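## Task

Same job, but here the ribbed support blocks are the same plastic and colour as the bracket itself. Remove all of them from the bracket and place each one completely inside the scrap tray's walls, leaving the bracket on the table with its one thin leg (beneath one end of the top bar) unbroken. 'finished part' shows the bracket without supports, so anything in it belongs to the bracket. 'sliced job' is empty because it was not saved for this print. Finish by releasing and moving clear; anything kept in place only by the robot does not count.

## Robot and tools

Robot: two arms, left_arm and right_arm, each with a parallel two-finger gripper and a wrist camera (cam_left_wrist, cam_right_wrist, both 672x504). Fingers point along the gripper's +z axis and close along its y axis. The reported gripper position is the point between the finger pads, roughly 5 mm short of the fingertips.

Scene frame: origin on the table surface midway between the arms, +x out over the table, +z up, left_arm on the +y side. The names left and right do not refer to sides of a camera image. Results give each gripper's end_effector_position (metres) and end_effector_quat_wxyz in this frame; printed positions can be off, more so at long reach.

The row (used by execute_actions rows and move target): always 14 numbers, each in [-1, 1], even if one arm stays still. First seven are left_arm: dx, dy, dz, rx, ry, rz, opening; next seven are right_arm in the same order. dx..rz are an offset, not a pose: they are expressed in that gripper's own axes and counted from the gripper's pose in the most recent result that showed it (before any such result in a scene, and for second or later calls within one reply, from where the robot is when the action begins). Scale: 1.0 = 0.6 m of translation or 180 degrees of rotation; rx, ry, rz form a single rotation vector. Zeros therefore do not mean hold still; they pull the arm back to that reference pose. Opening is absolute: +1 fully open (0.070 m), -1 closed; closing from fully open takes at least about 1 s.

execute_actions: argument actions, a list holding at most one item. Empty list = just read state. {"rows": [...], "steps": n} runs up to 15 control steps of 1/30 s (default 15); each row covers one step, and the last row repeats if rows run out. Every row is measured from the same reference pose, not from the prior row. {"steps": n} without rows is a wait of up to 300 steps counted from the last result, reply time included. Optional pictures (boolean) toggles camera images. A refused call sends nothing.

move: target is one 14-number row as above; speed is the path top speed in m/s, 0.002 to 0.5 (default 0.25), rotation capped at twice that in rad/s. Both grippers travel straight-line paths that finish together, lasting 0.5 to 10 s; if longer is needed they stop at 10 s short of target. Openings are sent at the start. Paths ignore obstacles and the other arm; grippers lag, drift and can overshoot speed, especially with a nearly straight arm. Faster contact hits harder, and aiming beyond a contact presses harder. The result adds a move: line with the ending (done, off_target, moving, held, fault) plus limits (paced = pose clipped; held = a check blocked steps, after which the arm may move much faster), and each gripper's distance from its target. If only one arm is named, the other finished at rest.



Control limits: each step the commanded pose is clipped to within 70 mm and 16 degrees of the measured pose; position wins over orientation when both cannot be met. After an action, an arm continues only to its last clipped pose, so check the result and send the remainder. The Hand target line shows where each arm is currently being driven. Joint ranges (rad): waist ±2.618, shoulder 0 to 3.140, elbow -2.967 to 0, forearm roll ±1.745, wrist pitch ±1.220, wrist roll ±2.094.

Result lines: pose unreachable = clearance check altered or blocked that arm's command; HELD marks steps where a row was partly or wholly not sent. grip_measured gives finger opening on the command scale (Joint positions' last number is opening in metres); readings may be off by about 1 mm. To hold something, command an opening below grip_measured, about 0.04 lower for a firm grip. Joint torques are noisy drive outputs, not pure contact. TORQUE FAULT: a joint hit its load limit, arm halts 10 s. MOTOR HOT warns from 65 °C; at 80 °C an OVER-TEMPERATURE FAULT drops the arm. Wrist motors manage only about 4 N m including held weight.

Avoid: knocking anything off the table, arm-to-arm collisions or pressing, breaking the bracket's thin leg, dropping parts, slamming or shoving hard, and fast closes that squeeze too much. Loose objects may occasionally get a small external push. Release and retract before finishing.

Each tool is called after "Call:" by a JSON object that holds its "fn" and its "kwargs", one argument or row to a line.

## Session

Call:
{"fn": "show_instructions", "kwargs": {

}}

Call:
{"fn": "execute_actions", "kwargs": {
  "actions": []
}}

Reference images for this scene: finished part, sliced job.

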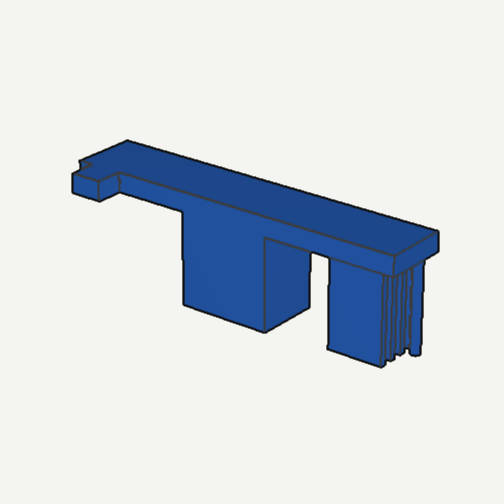

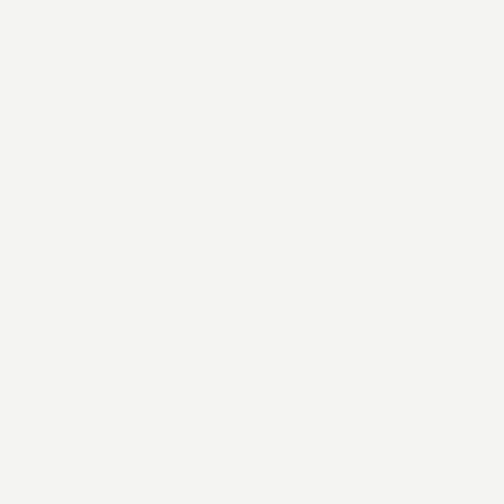

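Scene clock: 0.00 s of 8100.00 s.
left_arm: end_effector_position=(+0.4047, -0.1203, +0.1924) grip_measured=+1.00 end_effector_quat_wxyz=(+0.254, +0.193, +0.886, -0.338) | right_arm: end_effector_position=(+0.3713, -0.5891, +0.2148) grip_measured=+1.00 end_effector_quat_wxyz=(+0.383, +0.458, +0.756, +0.271)
Joint positions: left_arm=[-0.466  2.252 -2.145 -0.53   0.817  0.008  0.07 ] | right_arm=[-1.039  1.824 -1.459  1.027  0.907 -0.302  0.07 ]
Joint torques (N m, as the arm reports them, + toward a larger angle): no reading
Motor temperatures (°C, as the motors report them): left_arm=[26 26 27 31 28 27] | right_arm=[26 30 28 26 28 29]
Hand target (left_arm): +0.405, -0.120, +0.192; +0.254, +0.193, +0.886, -0.338
Hand target (right_arm): +0.371, -0.589, +0.215; +0.383, +0.458, +0.756, +0.271

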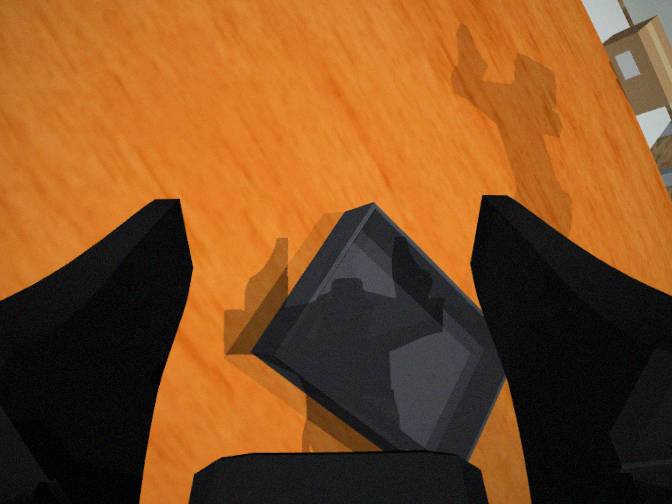

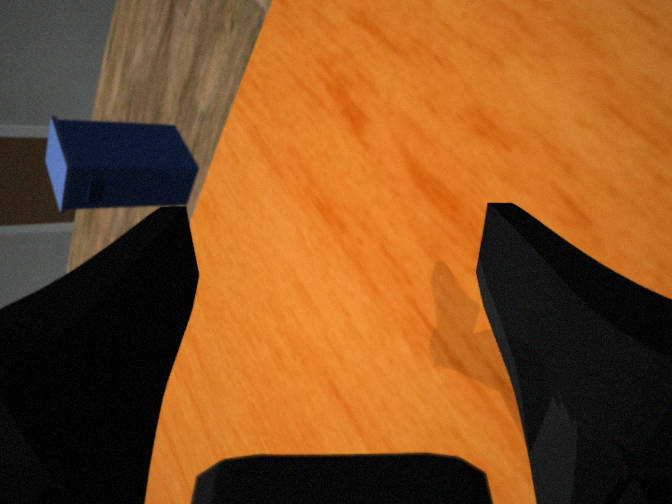

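Call:
{"fn": "move", "kwargs": {
  "target": [0.297,0.045,-0.458,-0.137,-0.079,0.103,1,0.633,0.218,-0.21,-0.046,0.144,-0.459,1],
  "speed": 0.35
}}

Scene clock: 4.57 s of 8100.00 s.
left_arm: end_effector_position=(+0.1878, +0.1198, +0.2487) grip_measured=+1.00 end_effector_quat_wxyz=(+0.448, +0.228, +0.857, -0.113) | right_arm: end_effector_position=(+0.2199, -0.1976, +0.2674) grip_measured=+1.00 end_effector_quat_wxyz=(+0.336, -0.239, +0.905, +0.103)
Joint positions: left_arm=[-0.833  0.948 -0.778  0.653  0.7   -0.82   0.07 ] | right_arm=[ 0.222  1.065 -1.074  0.141  0.961 -0.175  0.07 ]
Joint torques (N m, as the arm reports them, + toward a larger angle): left_arm=[ 0.6  -0.02 -3.38  0.21 -0.56  0.24] | right_arm=[ 0.99 -0.26 -7.17  0.31 -0.33 -0.15]
Motor temperatures (°C, as the motors report them): left_arm=[26 26 27 31 28 27] | right_arm=[26 30 28 26 28 29]
Hand target (left_arm): +0.188, +0.120, +0.249; +0.448, +0.228, +0.857, -0.113
Hand target (right_arm): +0.220, -0.198, +0.267; +0.336, -0.240, +0.905, +0.103
Off the commanded pose (left_arm): 0.004 m, 1 deg.
Off the commanded pose (right_arm): 0.008 m, 2 deg.
move: off_target (left_arm, right_arm)

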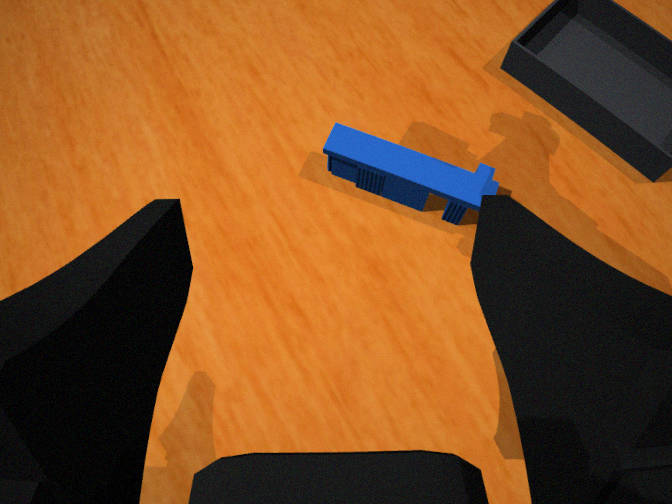

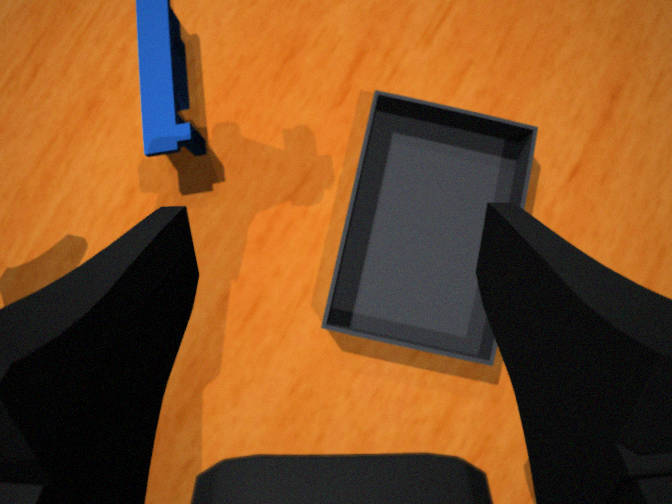

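Call:
{"fn": "move", "kwargs": {
  "target": [0.05,0.08,-0.05,0,0,0,1,0.003,0.228,0.397,-0.008,0.19,-0.045,0.6],
  "speed": 0.3
}}

Scene clock: 8.83 s of 8100.00 s.
left_arm: end_effector_position=(+0.1741, +0.1814, +0.2391) grip_measured=+1.00 end_effector_quat_wxyz=(+0.444, +0.228, +0.859, -0.116) | right_arm: end_effector_position=(+0.2811, +0.0036, +0.0865) grip_measured=+0.60 end_effector_quat_wxyz=(+0.060, -0.325, +0.943, +0.023)
Joint positions: left_arm=[-0.46   0.721 -0.662  0.158  0.655 -0.19   0.07 ] | right_arm=[ 0.653  2.133 -1.819 -0.015  1.217  0.152  0.056]
Joint torques (N m, as the arm reports them, + toward a larger angle): left_arm=[ 0.43  0.71 -4.23 -0.14 -1.09  0.24] | right_arm=[  1.06 -11.36  -4.37   0.18   0.03  -0.14]
Motor temperatures (°C, as the motors report them): left_arm=[26 26 27 31 28 27] | right_arm=[26 30 29 26 28 29]
Hand target (left_arm): +0.174, +0.181, +0.239; +0.444, +0.228, +0.859, -0.116
Hand target (right_arm): +0.281, +0.003, +0.086; +0.059, -0.325, +0.944, +0.023
Off the commanded pose (left_arm): 0.003 m, 1 deg.
Off the commanded pose (right_arm): 0.004 m, 1 deg.
joint sent to its limit (right arm) — the command would take joint 5 (wrist pitch) past its upper limit, so that joint was sent only as far as its limit.
move: off_target (right_arm)

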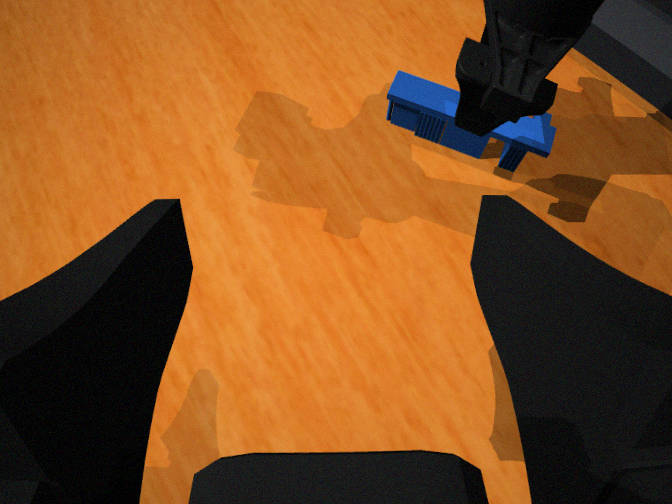

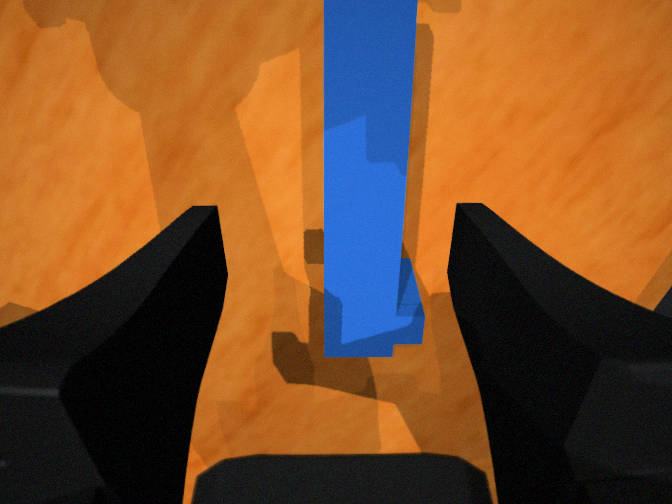

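Call:
{"fn": "move", "kwargs": {
  "target": [0,0,0,0,0,0,1,0.012,-0.014,0.09,0,0.038,0,0.6],
  "speed": 0.1
}}

Call:
{"fn": "zoom_image", "kwargs": {
  "camera": "cam_left_wrist",
  "region": [360,30,600,200]
}}

Scene clock: 10.63 s of 8100.00 s.
left_arm: end_effector_position=(+0.1741, +0.1814, +0.2391) grip_measured=+1.00 end_effector_quat_wxyz=(+0.444, +0.228, +0.859, -0.116) | right_arm: end_effector_position=(+0.2857, -0.0039, +0.0306) grip_measured=+0.60 end_effector_quat_wxyz=(+0.007, -0.326, +0.945, +0.005)
Joint positions: left_arm=[-0.46   0.721 -0.662  0.157  0.655 -0.189  0.07 ] | right_arm=[ 0.627  2.268 -1.843  0.003  1.217  0.12   0.056]
Joint torques (N m, as the arm reports them, + toward a larger angle): left_arm=[ 0.29  1.18 -5.01  0.   -1.09  0.  ] | right_arm=[  0.76 -12.09  -6.34   0.19   0.12   0.01]
Motor temperatures (°C, as the motors report them): left_arm=[26 26 27 31 28 27] | right_arm=[26 30 29 26 28 29]
Hand target (left_arm): +0.174, +0.181, +0.239; +0.444, +0.228, +0.859, -0.116
Hand target (right_arm): +0.286, -0.004, +0.031; +0.007, -0.326, +0.945, +0.005
Off the commanded pose (left_arm): 0.000 m, 0 deg.
Off the commanded pose (right_arm): 0.002 m, 0 deg.
joint sent to its limit (right arm) — the command would take joint 5 (wrist pitch) past its upper limit, so that joint was sent only as far as its limit.
move: done

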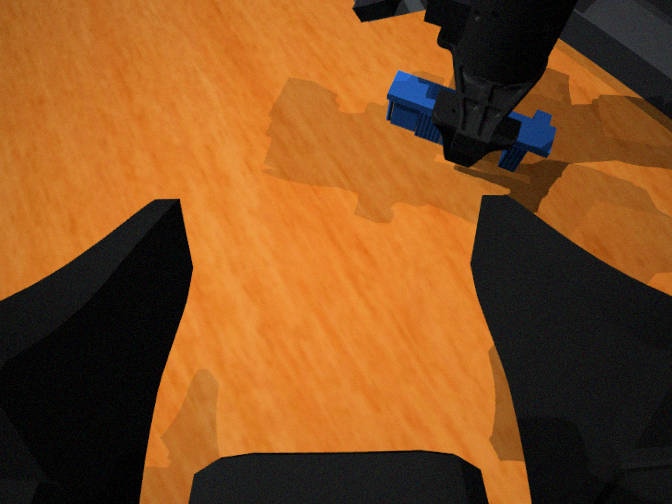

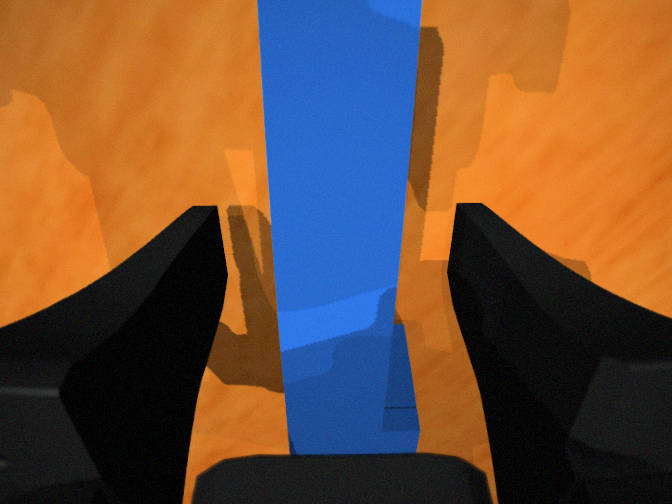

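Region (360, 30, 600, 200) of cam_left_wrist's 672x504 image, scaled by 2.100, with more detail than that image has; it fills the top 357 rows of this view, and the rest is white.

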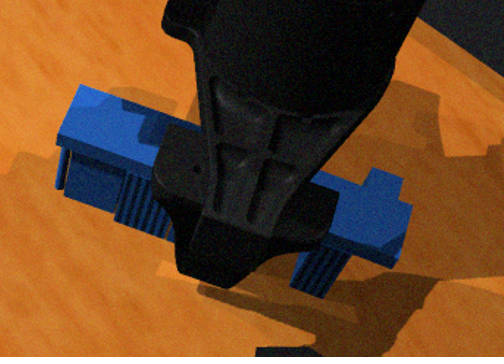

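Call:
{"fn": "move", "kwargs": {
  "target": [0,0,0,0,0,0,1,0,0,-0.005,0,0,0,-0.5]
}}

Call:
{"fn": "move", "kwargs": {
  "target": [0,0,0,0,0,0,1,0.035,0,-0.12,0,0,0,-0.5],
  "speed": 0.15
}}

Call:
{"fn": "move", "kwargs": {
  "target": [0.047,-0.372,0.307,0.164,-0.111,0.075,-0.3,0.2,-0.257,-0.01,0,0.03,0.055,-0.5],
  "speed": 0.2
}}

Scene clock: 13.07 s of 8100.00 s.
left_arm: end_effector_position=(+0.1741, +0.1814, +0.2391) grip_measured=+1.00 end_effector_quat_wxyz=(+0.444, +0.228, +0.859, -0.116) | right_arm: end_effector_position=(+0.2855, -0.0038, +0.0338) grip_measured=-0.29 end_effector_quat_wxyz=(+0.009, -0.326, +0.945, +0.006)
Joint positions: left_arm=[-0.46   0.721 -0.662  0.158  0.655 -0.19   0.07 ] | right_arm=[ 0.627  2.26  -1.841  0.003  1.217  0.12   0.025]
Joint torques (N m, as the arm reports them, + toward a larger angle): left_arm=[-0.12  1.14 -4.74  0.05 -1.1  -0.01] | right_arm=[  1.02 -11.82  -3.84   0.1    0.12   0.06]
Motor temperatures (°C, as the motors report them): left_arm=[26 26 27 31 28 27] | right_arm=[26 30 29 26 28 29]
Hand target (left_arm): +0.174, +0.181, +0.239; +0.444, +0.228, +0.859, -0.116
Hand target (right_arm): +0.286, -0.004, +0.034; +0.009, -0.326, +0.945, +0.006
Off the commanded pose (left_arm): 0.000 m, 0 deg.
Off the commanded pose (right_arm): 0.000 m, 0 deg.
joint sent to its limit (right arm) — the command would take joint 5 (wrist pitch) past its upper limit, so that joint was sent only as far as its limit.
move: done

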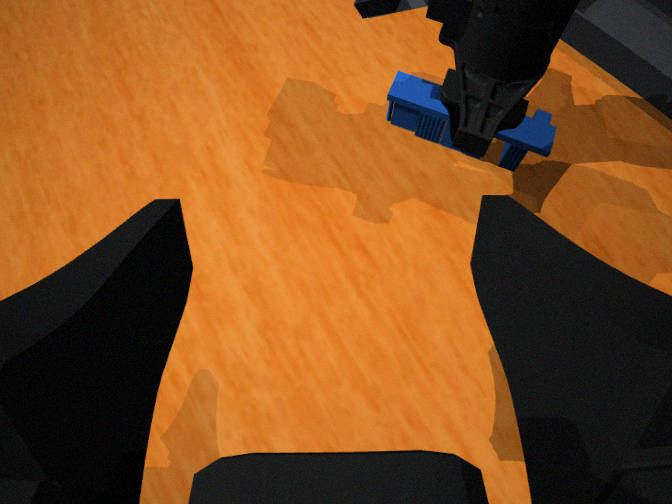

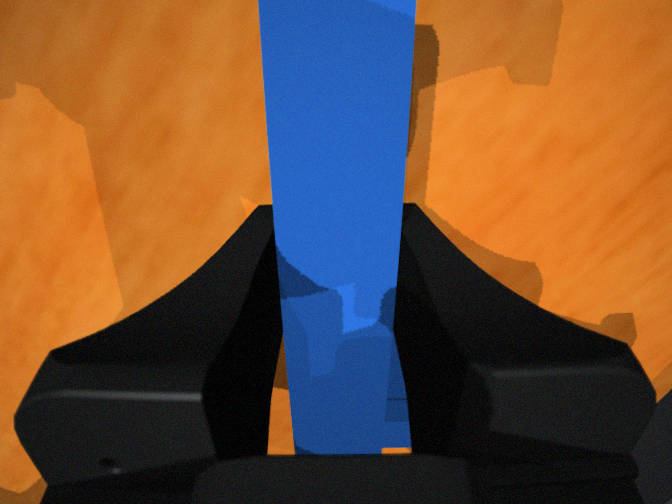

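Scene clock: 13.87 s of 8100.00 s.
left_arm: end_effector_position=(+0.1741, +0.1814, +0.2391) grip_measured=+1.00 end_effector_quat_wxyz=(+0.444, +0.228, +0.859, -0.116) | right_arm: end_effector_position=(+0.2682, -0.0174, +0.1063) grip_measured=-0.29 end_effector_quat_wxyz=(+0.058, -0.325, +0.943, +0.030)
Joint positions: left_arm=[-0.46   0.721 -0.662  0.158  0.655 -0.19   0.07 ] | right_arm=[ 0.633  2.023 -1.713  0.003  1.217  0.126  0.025]
Joint torques (N m, as the arm reports them, + toward a larger angle): left_arm=[-0.15  1.28 -4.72  0.08 -1.09 -0.07] | right_arm=[ 1.77 -8.64 -4.64  0.11  0.04  0.27]
Motor temperatures (°C, as the motors report them): left_arm=[26 26 27 31 28 27] | right_arm=[26 30 29 26 28 29]
Hand target (left_arm): +0.174, +0.181, +0.239; +0.444, +0.228, +0.859, -0.116
Hand target (right_arm): +0.268, -0.017, +0.106; +0.057, -0.325, +0.943, +0.030
Off the commanded pose (left_arm): 0.000 m, 0 deg.
Off the commanded pose (right_arm): 0.001 m, 6 deg.
joint sent to its limit (right arm) — the command would take joint 5 (wrist pitch) past its upper limit, so that joint was sent only as far as its limit.
move: off_target (right_arm)

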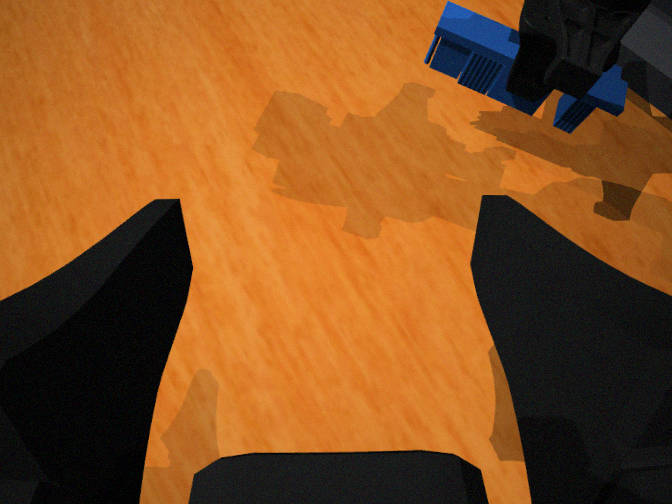

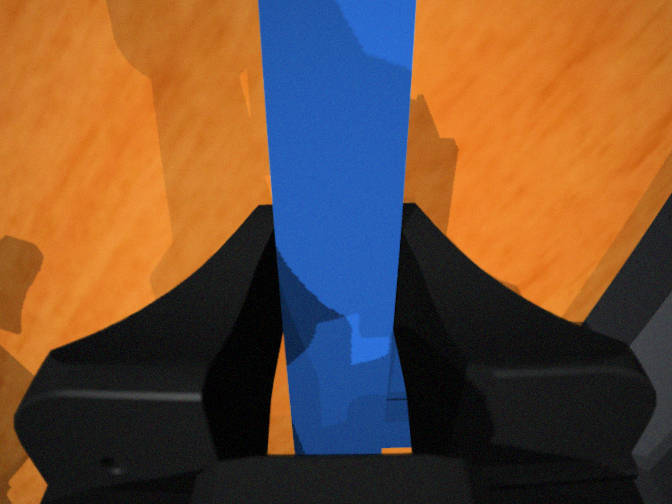

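Scene clock: 15.97 s of 8100.00 s.
left_arm: end_effector_position=(+0.1812, -0.0815, +0.1148) grip_measured=-0.30 end_effector_quat_wxyz=(+0.526, +0.410, +0.676, -0.314) | right_arm: end_effector_position=(+0.2705, -0.2142, +0.0961) grip_measured=-0.29 end_effector_quat_wxyz=(+0.013, -0.243, +0.970, +0.014)
Joint positions: left_arm=[-0.877  1.809 -0.589  0.042 -0.88  -0.012  0.025] | right_arm=[ 0.178  1.732 -1.242  0.029  1.14  -0.167  0.025]
Joint torques (N m, as the arm reports them, + toward a larger angle): left_arm=[ 0.39 -5.58 -2.67  0.04 -0.88  0.29] | right_arm=[ 1.93 -7.29 -5.61  0.23  0.17  0.3 ]
Motor temperatures (°C, as the motors report them): left_arm=[26 26 27 31 28 27] | right_arm=[26 30 29 26 28 29]
Hand target (left_arm): +0.181, -0.081, +0.114; +0.525, +0.410, +0.677, -0.313
Hand target (right_arm): +0.271, -0.214, +0.096; +0.013, -0.243, +0.970, +0.015
Off the commanded pose (left_arm): 0.007 m, 1 deg.
Off the commanded pose (right_arm): 0.003 m, 1 deg.
move: off_target (left_arm)

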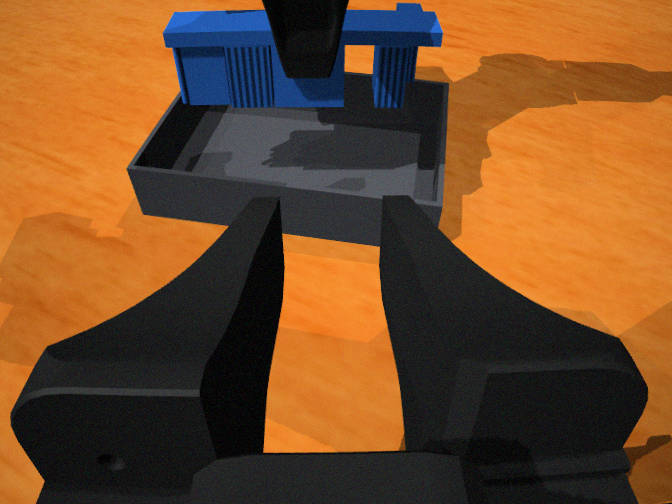

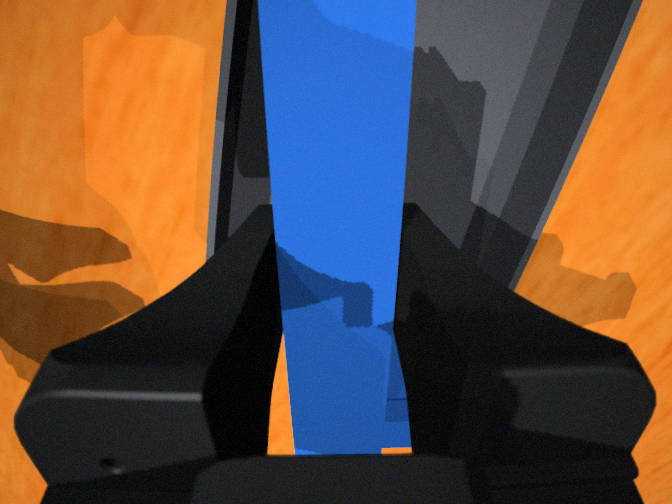

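Call:
{"fn": "move", "kwargs": {
  "target": [0.002,-0.047,0.215,0,0,0,-0.4,0,0,0,0,0,0,-0.5],
  "speed": 0.15
}}

Scene clock: 18.03 s of 8100.00 s.
left_arm: end_effector_position=(+0.2158, -0.2057, +0.0835) grip_measured=-0.40 end_effector_quat_wxyz=(+0.526, +0.410, +0.676, -0.313) | right_arm: end_effector_position=(+0.2706, -0.2139, +0.0962) grip_measured=-0.29 end_effector_quat_wxyz=(+0.013, -0.243, +0.970, +0.015)
Joint positions: left_arm=[-0.966  2.186 -1.141 -0.084 -0.706  0.058  0.021] | right_arm=[ 0.179  1.732 -1.243  0.029  1.14  -0.167  0.025]
Joint torques (N m, as the arm reports them, + toward a larger angle): left_arm=[ 0.03 -8.42 -2.32 -0.13 -1.13  0.18] | right_arm=[ 0.24 -6.62 -4.14  0.06  0.08 -0.1 ]
Motor temperatures (°C, as the motors report them): left_arm=[26 26 27 31 29 27] | right_arm=[26 30 29 26 28 29]
Hand target (left_arm): +0.216, -0.205, +0.083; +0.526, +0.410, +0.676, -0.313
Hand target (right_arm): +0.271, -0.214, +0.096; +0.013, -0.243, +0.970, +0.014
Off the commanded pose (left_arm): 0.003 m, 0 deg.
Off the commanded pose (right_arm): 0.000 m, 0 deg.
move: done

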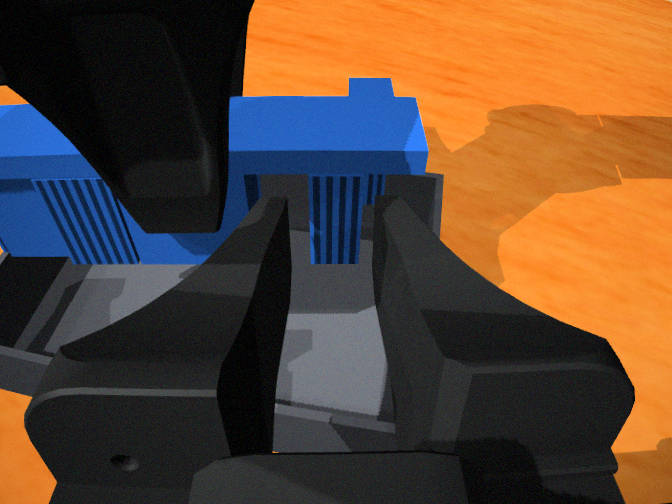

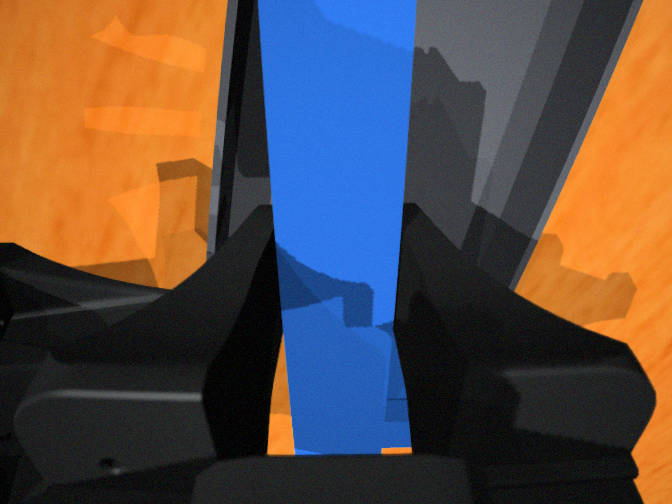

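Call:
{"fn": "move", "kwargs": {
  "target": [0,-0.002,0,0,0,0,-0.45,0,0,-0.02,0,0,0,-0.5],
  "speed": 0.04
}}

Call:
{"fn": "move", "kwargs": {
  "target": [-0.005,0,0.027,0,0,0,-0.47,0,0,0,0,0,0,-0.5],
  "speed": 0.03
}}

Scene clock: 19.60 s of 8100.00 s.
left_arm: end_effector_position=(+0.2147, -0.2061, +0.0836) grip_measured=-0.45 end_effector_quat_wxyz=(+0.526, +0.410, +0.676, -0.313) | right_arm: end_effector_position=(+0.2705, -0.2142, +0.1085) grip_measured=-0.29 end_effector_quat_wxyz=(+0.014, -0.244, +0.970, +0.015)
Joint positions: left_arm=[-0.969  2.186 -1.141 -0.089 -0.707  0.061  0.019] | right_arm=[ 0.178  1.718 -1.276  0.029  1.186 -0.167  0.025]
Joint torques (N m, as the arm reports them, + toward a larger angle): left_arm=[-0.34 -7.37 -4.22 -0.2  -0.88  0.29] | right_arm=[ 0.22 -7.49 -5.73  0.06 -0.02  0.28]
Motor temperatures (°C, as the motors report them): left_arm=[26 26 27 31 29 27] | right_arm=[26 30 29 26 28 29]
Hand target (left_arm): +0.215, -0.206, +0.084; +0.526, +0.410, +0.676, -0.313
Hand target (right_arm): +0.270, -0.214, +0.108; +0.013, -0.244, +0.970, +0.015
Off the commanded pose (left_arm): 0.000 m, 0 deg.
Off the commanded pose (right_arm): 0.000 m, 0 deg.
move: done

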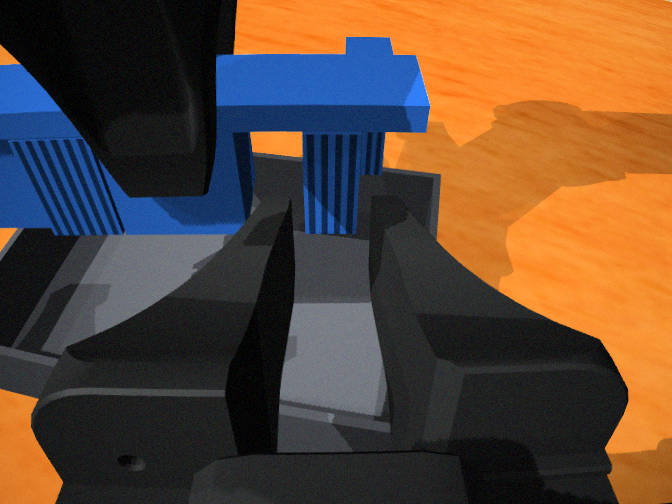

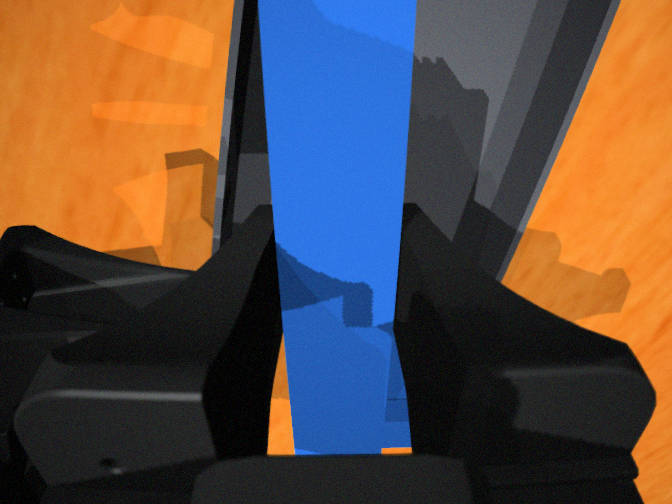

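Scene clock: 20.37 s of 8100.00 s.
left_arm: end_effector_position=(+0.2226, -0.2209, +0.0827) grip_measured=-0.47 end_effector_quat_wxyz=(+0.526, +0.410, +0.676, -0.313) | right_arm: end_effector_position=(+0.2705, -0.2142, +0.1085) grip_measured=-0.29 end_effector_quat_wxyz=(+0.014, -0.244, +0.970, +0.015)
Joint positions: left_arm=[-0.966  2.227 -1.226 -0.089 -0.663  0.065  0.019] | right_arm=[ 0.178  1.718 -1.276  0.029  1.186 -0.167  0.025]
Joint torques (N m, as the arm reports them, + toward a larger angle): left_arm=[ 0.56 -8.27 -3.4  -0.18 -1.03  0.28] | right_arm=[ 0.22 -7.56 -5.91  0.06  0.02  0.17]
Motor temperatures (°C, as the motors report them): left_arm=[26 26 27 31 29 27] | right_arm=[26 30 29 26 28 29]
Hand target (left_arm): +0.223, -0.221, +0.083; +0.526, +0.410, +0.676, -0.313
Hand target (right_arm): +0.270, -0.214, +0.108; +0.014, -0.244, +0.970, +0.015
Off the commanded pose (left_arm): 0.000 m, 0 deg.
Off the commanded pose (right_arm): 0.000 m, 0 deg.
move: done

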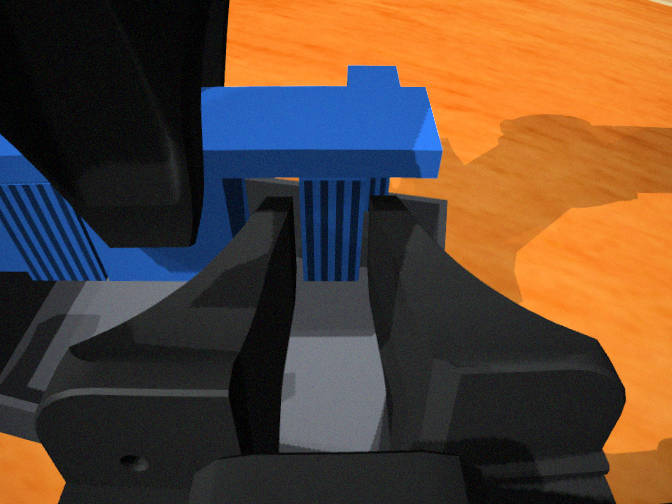

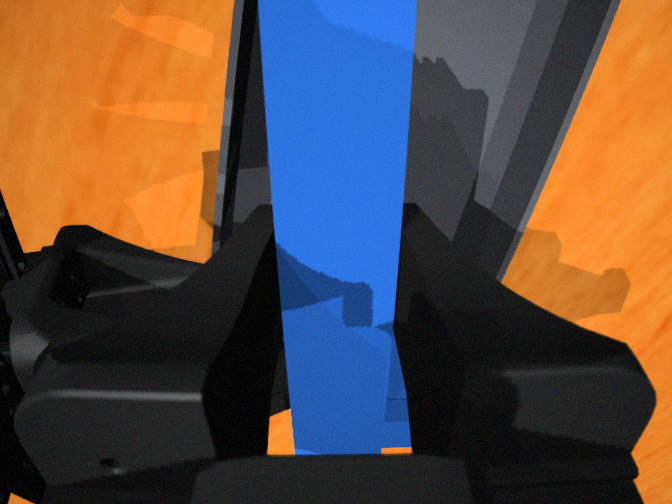

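Advance slightly, close, twist with the bottom toward the open end.

Call:
{"fn": "move", "kwargs": {
  "target": [0,-0.001,0.013,0,0,0,-0.52,0,0,0,0,0,0,-0.5],
  "speed": 0.03
}}

Call:
{"fn": "move", "kwargs": {
  "target": [0,0,0,0,0,0,-0.8,0,0,0,0,0,0,-0.5]
}}

Call:
{"fn": "move", "kwargs": {
  "target": [0.003,-0.006,0,0,0,-0.055,-0.8,0,0,0,0,0,0,-0.5],
  "speed": 0.07
}}

Scene clock: 21.90 s of 8100.00 s.
left_arm: end_effector_position=(+0.2259, -0.2278, +0.0808) grip_measured=-0.52 end_effector_quat_wxyz=(+0.526, +0.410, +0.676, -0.313) | right_arm: end_effector_position=(+0.2705, -0.2142, +0.1085) grip_measured=-0.29 end_effector_quat_wxyz=(+0.014, -0.244, +0.970, +0.015)
Joint positions: left_arm=[-0.966  2.25  -1.266 -0.092 -0.646  0.068  0.017] | right_arm=[ 0.178  1.718 -1.276  0.029  1.186 -0.167  0.025]
Joint torques (N m, as the arm reports them, + toward a larger angle): left_arm=[-0.22 -8.08 -4.2  -0.2  -0.93  0.32] | right_arm=[ 0.22 -7.49 -5.79  0.06  0.01  0.11]
Motor temperatures (°C, as the motors report them): left_arm=[26 27 27 31 29 27] | right_arm=[26 30 29 26 28 29]
Hand target (left_arm): +0.226, -0.228, +0.081; +0.526, +0.410, +0.676, -0.313
Hand target (right_arm): +0.270, -0.214, +0.109; +0.014, -0.244, +0.970, +0.015
Off the commanded pose (left_arm): 0.000 m, 0 deg.
Off the commanded pose (right_arm): 0.000 m, 0 deg.
move: done

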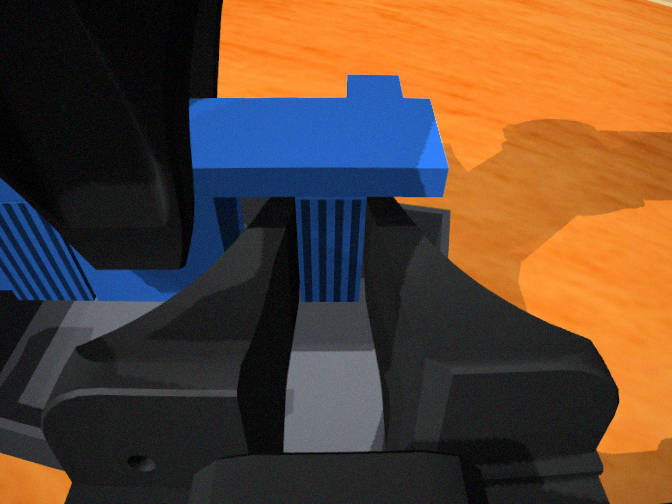

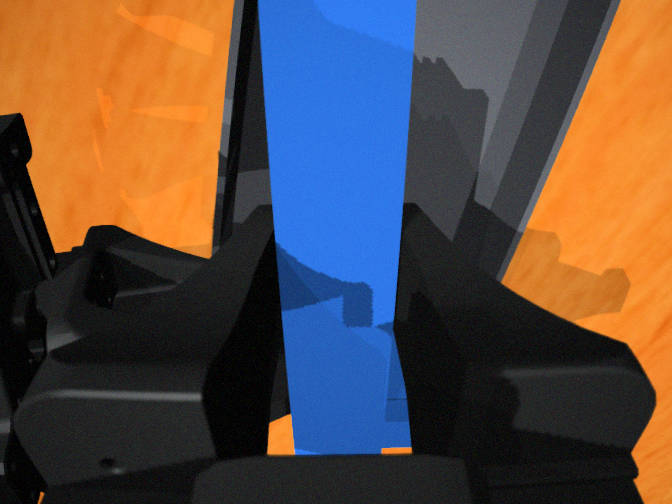

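Scene clock: 22.40 s of 8100.00 s.
left_arm: end_effector_position=(+0.2261, -0.2278, +0.0809) grip_measured=-0.59 end_effector_quat_wxyz=(+0.527, +0.410, +0.676, -0.313) | right_arm: end_effector_position=(+0.2704, -0.2143, +0.1085) grip_measured=-0.29 end_effector_quat_wxyz=(+0.013, -0.244, +0.970, +0.015)
Joint positions: left_arm=[-0.966  2.25  -1.266 -0.092 -0.646  0.068  0.014] | right_arm=[ 0.178  1.718 -1.276  0.029  1.187 -0.167  0.025]
Joint torques (N m, as the arm reports them, + toward a larger angle): left_arm=[-0.31 -8.11 -3.95 -0.08 -0.9  -0.01] | right_arm=[ 0.28 -7.45 -5.81  0.13 -0.17  0.11]
Motor temperatures (°C, as the motors report them): left_arm=[26 27 27 31 29 27] | right_arm=[26 30 29 26 28 29]
Hand target (left_arm): +0.226, -0.228, +0.081; +0.526, +0.410, +0.676, -0.313
Hand target (right_arm): +0.270, -0.214, +0.109; +0.014, -0.244, +0.970, +0.015
Off the commanded pose (left_arm): 0.000 m, 0 deg.
Off the commanded pose (right_arm): 0.000 m, 0 deg.
move: done

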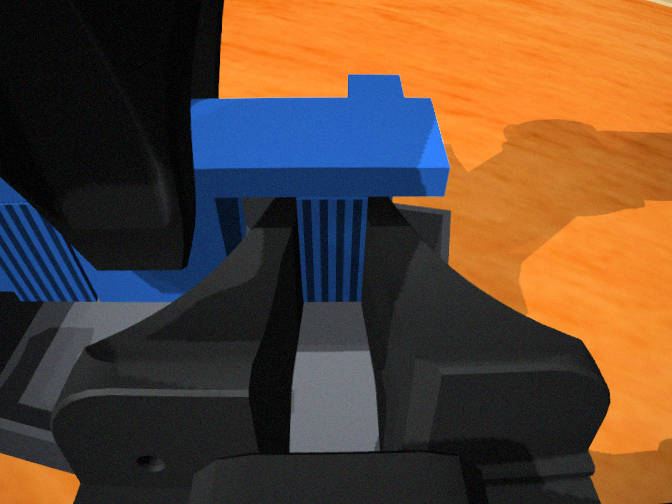

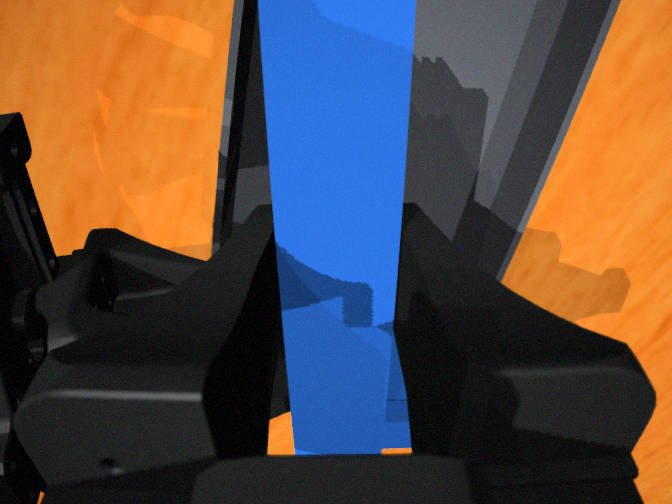

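Scene clock: 23.87 s of 8100.00 s.
left_arm: end_effector_position=(+0.2227, -0.2291, +0.0790) grip_measured=-0.59 end_effector_quat_wxyz=(+0.497, +0.350, +0.709, -0.358) | right_arm: end_effector_position=(+0.2705, -0.2143, +0.1086) grip_measured=-0.29 end_effector_quat_wxyz=(+0.014, -0.244, +0.970, +0.015)
Joint positions: left_arm=[-0.976  2.254 -1.265 -0.107 -0.652 -0.097  0.014] | right_arm=[ 0.178  1.718 -1.276  0.029  1.186 -0.167  0.025]
Joint torques (N m, as the arm reports them, + toward a larger angle): left_arm=[-0.27 -9.03 -2.46 -0.14 -1.25  0.24] | right_arm=[ 0.36 -7.12 -6.55  0.25  0.08  0.11]
Motor temperatures (°C, as the motors report them): left_arm=[26 27 27 31 29 27] | right_arm=[26 30 29 26 28 29]
Hand target (left_arm): +0.223, -0.229, +0.079; +0.498, +0.350, +0.709, -0.357
Hand target (right_arm): +0.270, -0.214, +0.109; +0.013, -0.244, +0.970, +0.015
Off the commanded pose (left_arm): 0.000 m, 0 deg.
Off the commanded pose (right_arm): 0.000 m, 0 deg.
move: done

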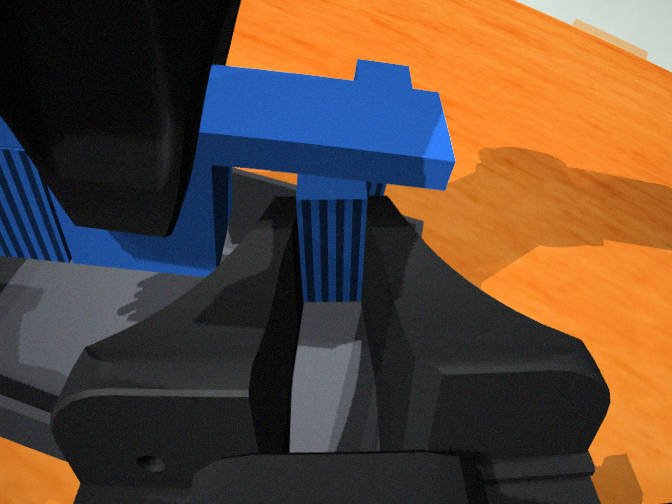

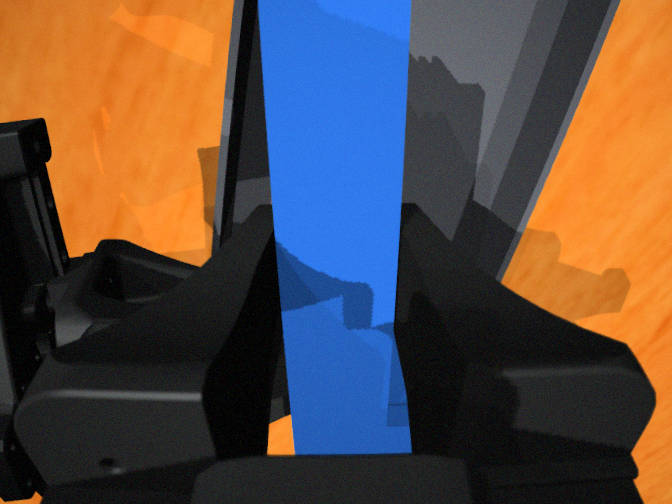

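Call:
{"fn": "move", "kwargs": {
  "target": [0,0,0,0,0,0,-0.8,0,-0.14,-0.005,0,0,0,-0.5],
  "speed": 0.15
}}

Call:
{"fn": "move", "kwargs": {
  "target": [0.028,0.03,0.045,-0.007,0.08,0.055,-0.8,0,0,0,0,0,0,-0.5],
  "speed": 0.12
}}

Scene clock: 25.53 s of 8100.00 s.
left_arm: end_effector_position=(+0.2227, -0.2291, +0.0792) grip_measured=-0.59 end_effector_quat_wxyz=(+0.497, +0.350, +0.709, -0.358) | right_arm: end_effector_position=(+0.3107, -0.2897, +0.1097) grip_measured=-0.29 end_effector_quat_wxyz=(+0.017, -0.244, +0.970, +0.011)
Joint positions: left_arm=[-0.976  2.254 -1.265 -0.107 -0.652 -0.096  0.014] | right_arm=[-0.065  1.791 -1.381  0.028  1.217 -0.408  0.025]
Joint torques (N m, as the arm reports them, + toward a larger angle): left_arm=[-0.15 -8.37 -2.54 -0.02 -1.23 -0.18] | right_arm=[ 1.8  -7.28 -4.91  0.26  0.14  0.3 ]
Motor temperatures (°C, as the motors report them): left_arm=[26 27 27 31 29 27] | right_arm=[26 30 29 26 28 29]
Hand target (left_arm): +0.223, -0.229, +0.079; +0.497, +0.350, +0.709, -0.358
Hand target (right_arm): +0.310, -0.289, +0.110; +0.017, -0.244, +0.970, +0.011
Off the commanded pose (left_arm): 0.000 m, 0 deg.
Off the commanded pose (right_arm): 0.001 m, 1 deg.
joint sent to its limit (right arm) — the command would take joint 5 (wrist pitch) past its upper limit, so that joint was sent only as far as its limit.
move: done

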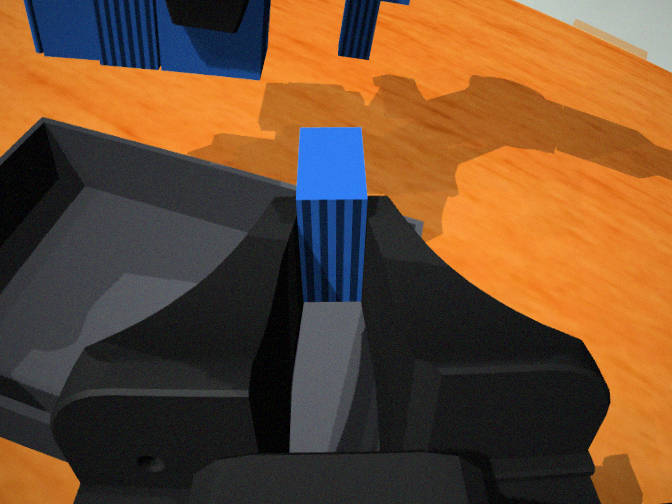

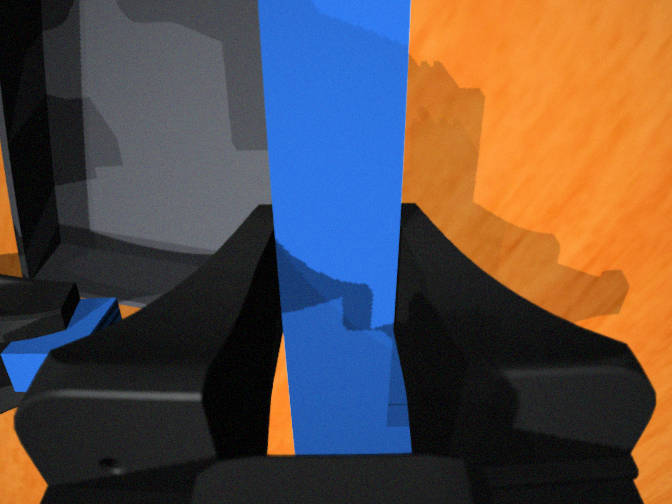

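Scene clock: 27.07 s of 8100.00 s.
left_arm: end_effector_position=(+0.2463, -0.2405, +0.0538) grip_measured=-0.59 end_effector_quat_wxyz=(+0.437, +0.446, +0.737, -0.260) | right_arm: end_effector_position=(+0.3108, -0.2897, +0.1097) grip_measured=-0.29 end_effector_quat_wxyz=(+0.017, -0.244, +0.970, +0.011)
Joint positions: left_arm=[-0.933  2.302 -1.506 -0.109 -0.205  0.103  0.014] | right_arm=[-0.065  1.791 -1.381  0.028  1.217 -0.408  0.025]
Joint torques (N m, as the arm reports them, + toward a larger angle): left_arm=[-0.12 -8.77 -4.02 -0.14 -1.2   0.17] | right_arm=[ 1.05 -7.45 -4.89  0.2   0.08  0.07]
Motor temperatures (°C, as the motors report them): left_arm=[26 27 27 31 29 27] | right_arm=[26 31 29 26 28 29]
Hand target (left_arm): +0.246, -0.241, +0.054; +0.437, +0.446, +0.736, -0.260
Hand target (right_arm): +0.311, -0.290, +0.110; +0.017, -0.244, +0.970, +0.011
Off the commanded pose (left_arm): 0.001 m, 0 deg.
Off the commanded pose (right_arm): 0.000 m, 0 deg.
joint sent to its limit (right arm) — the command would take joint 5 (wrist pitch) past its upper limit, so that joint was sent only as far as its limit.
move: done

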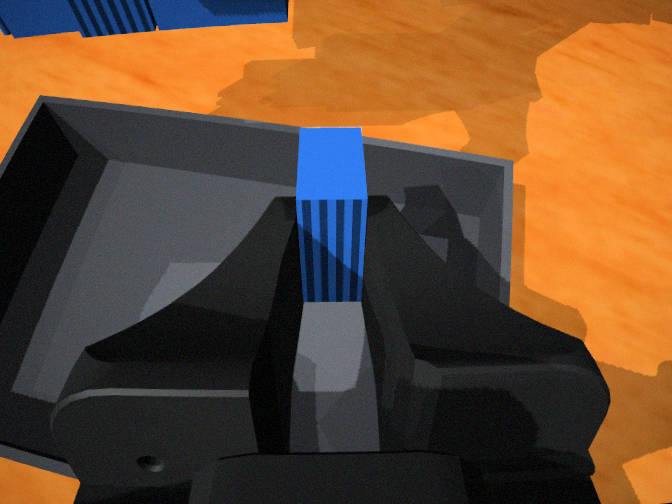

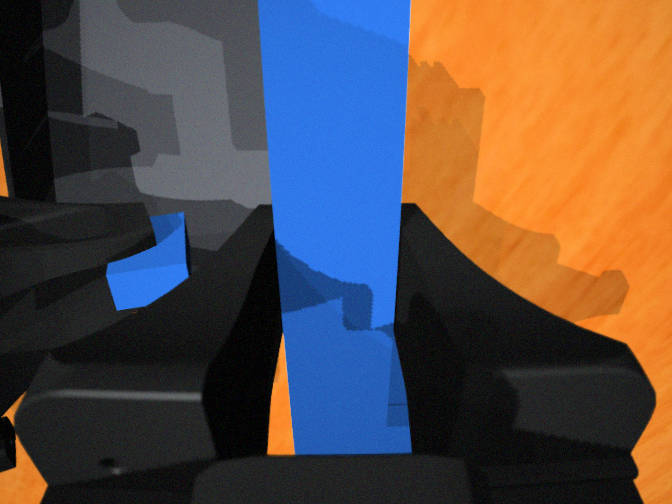

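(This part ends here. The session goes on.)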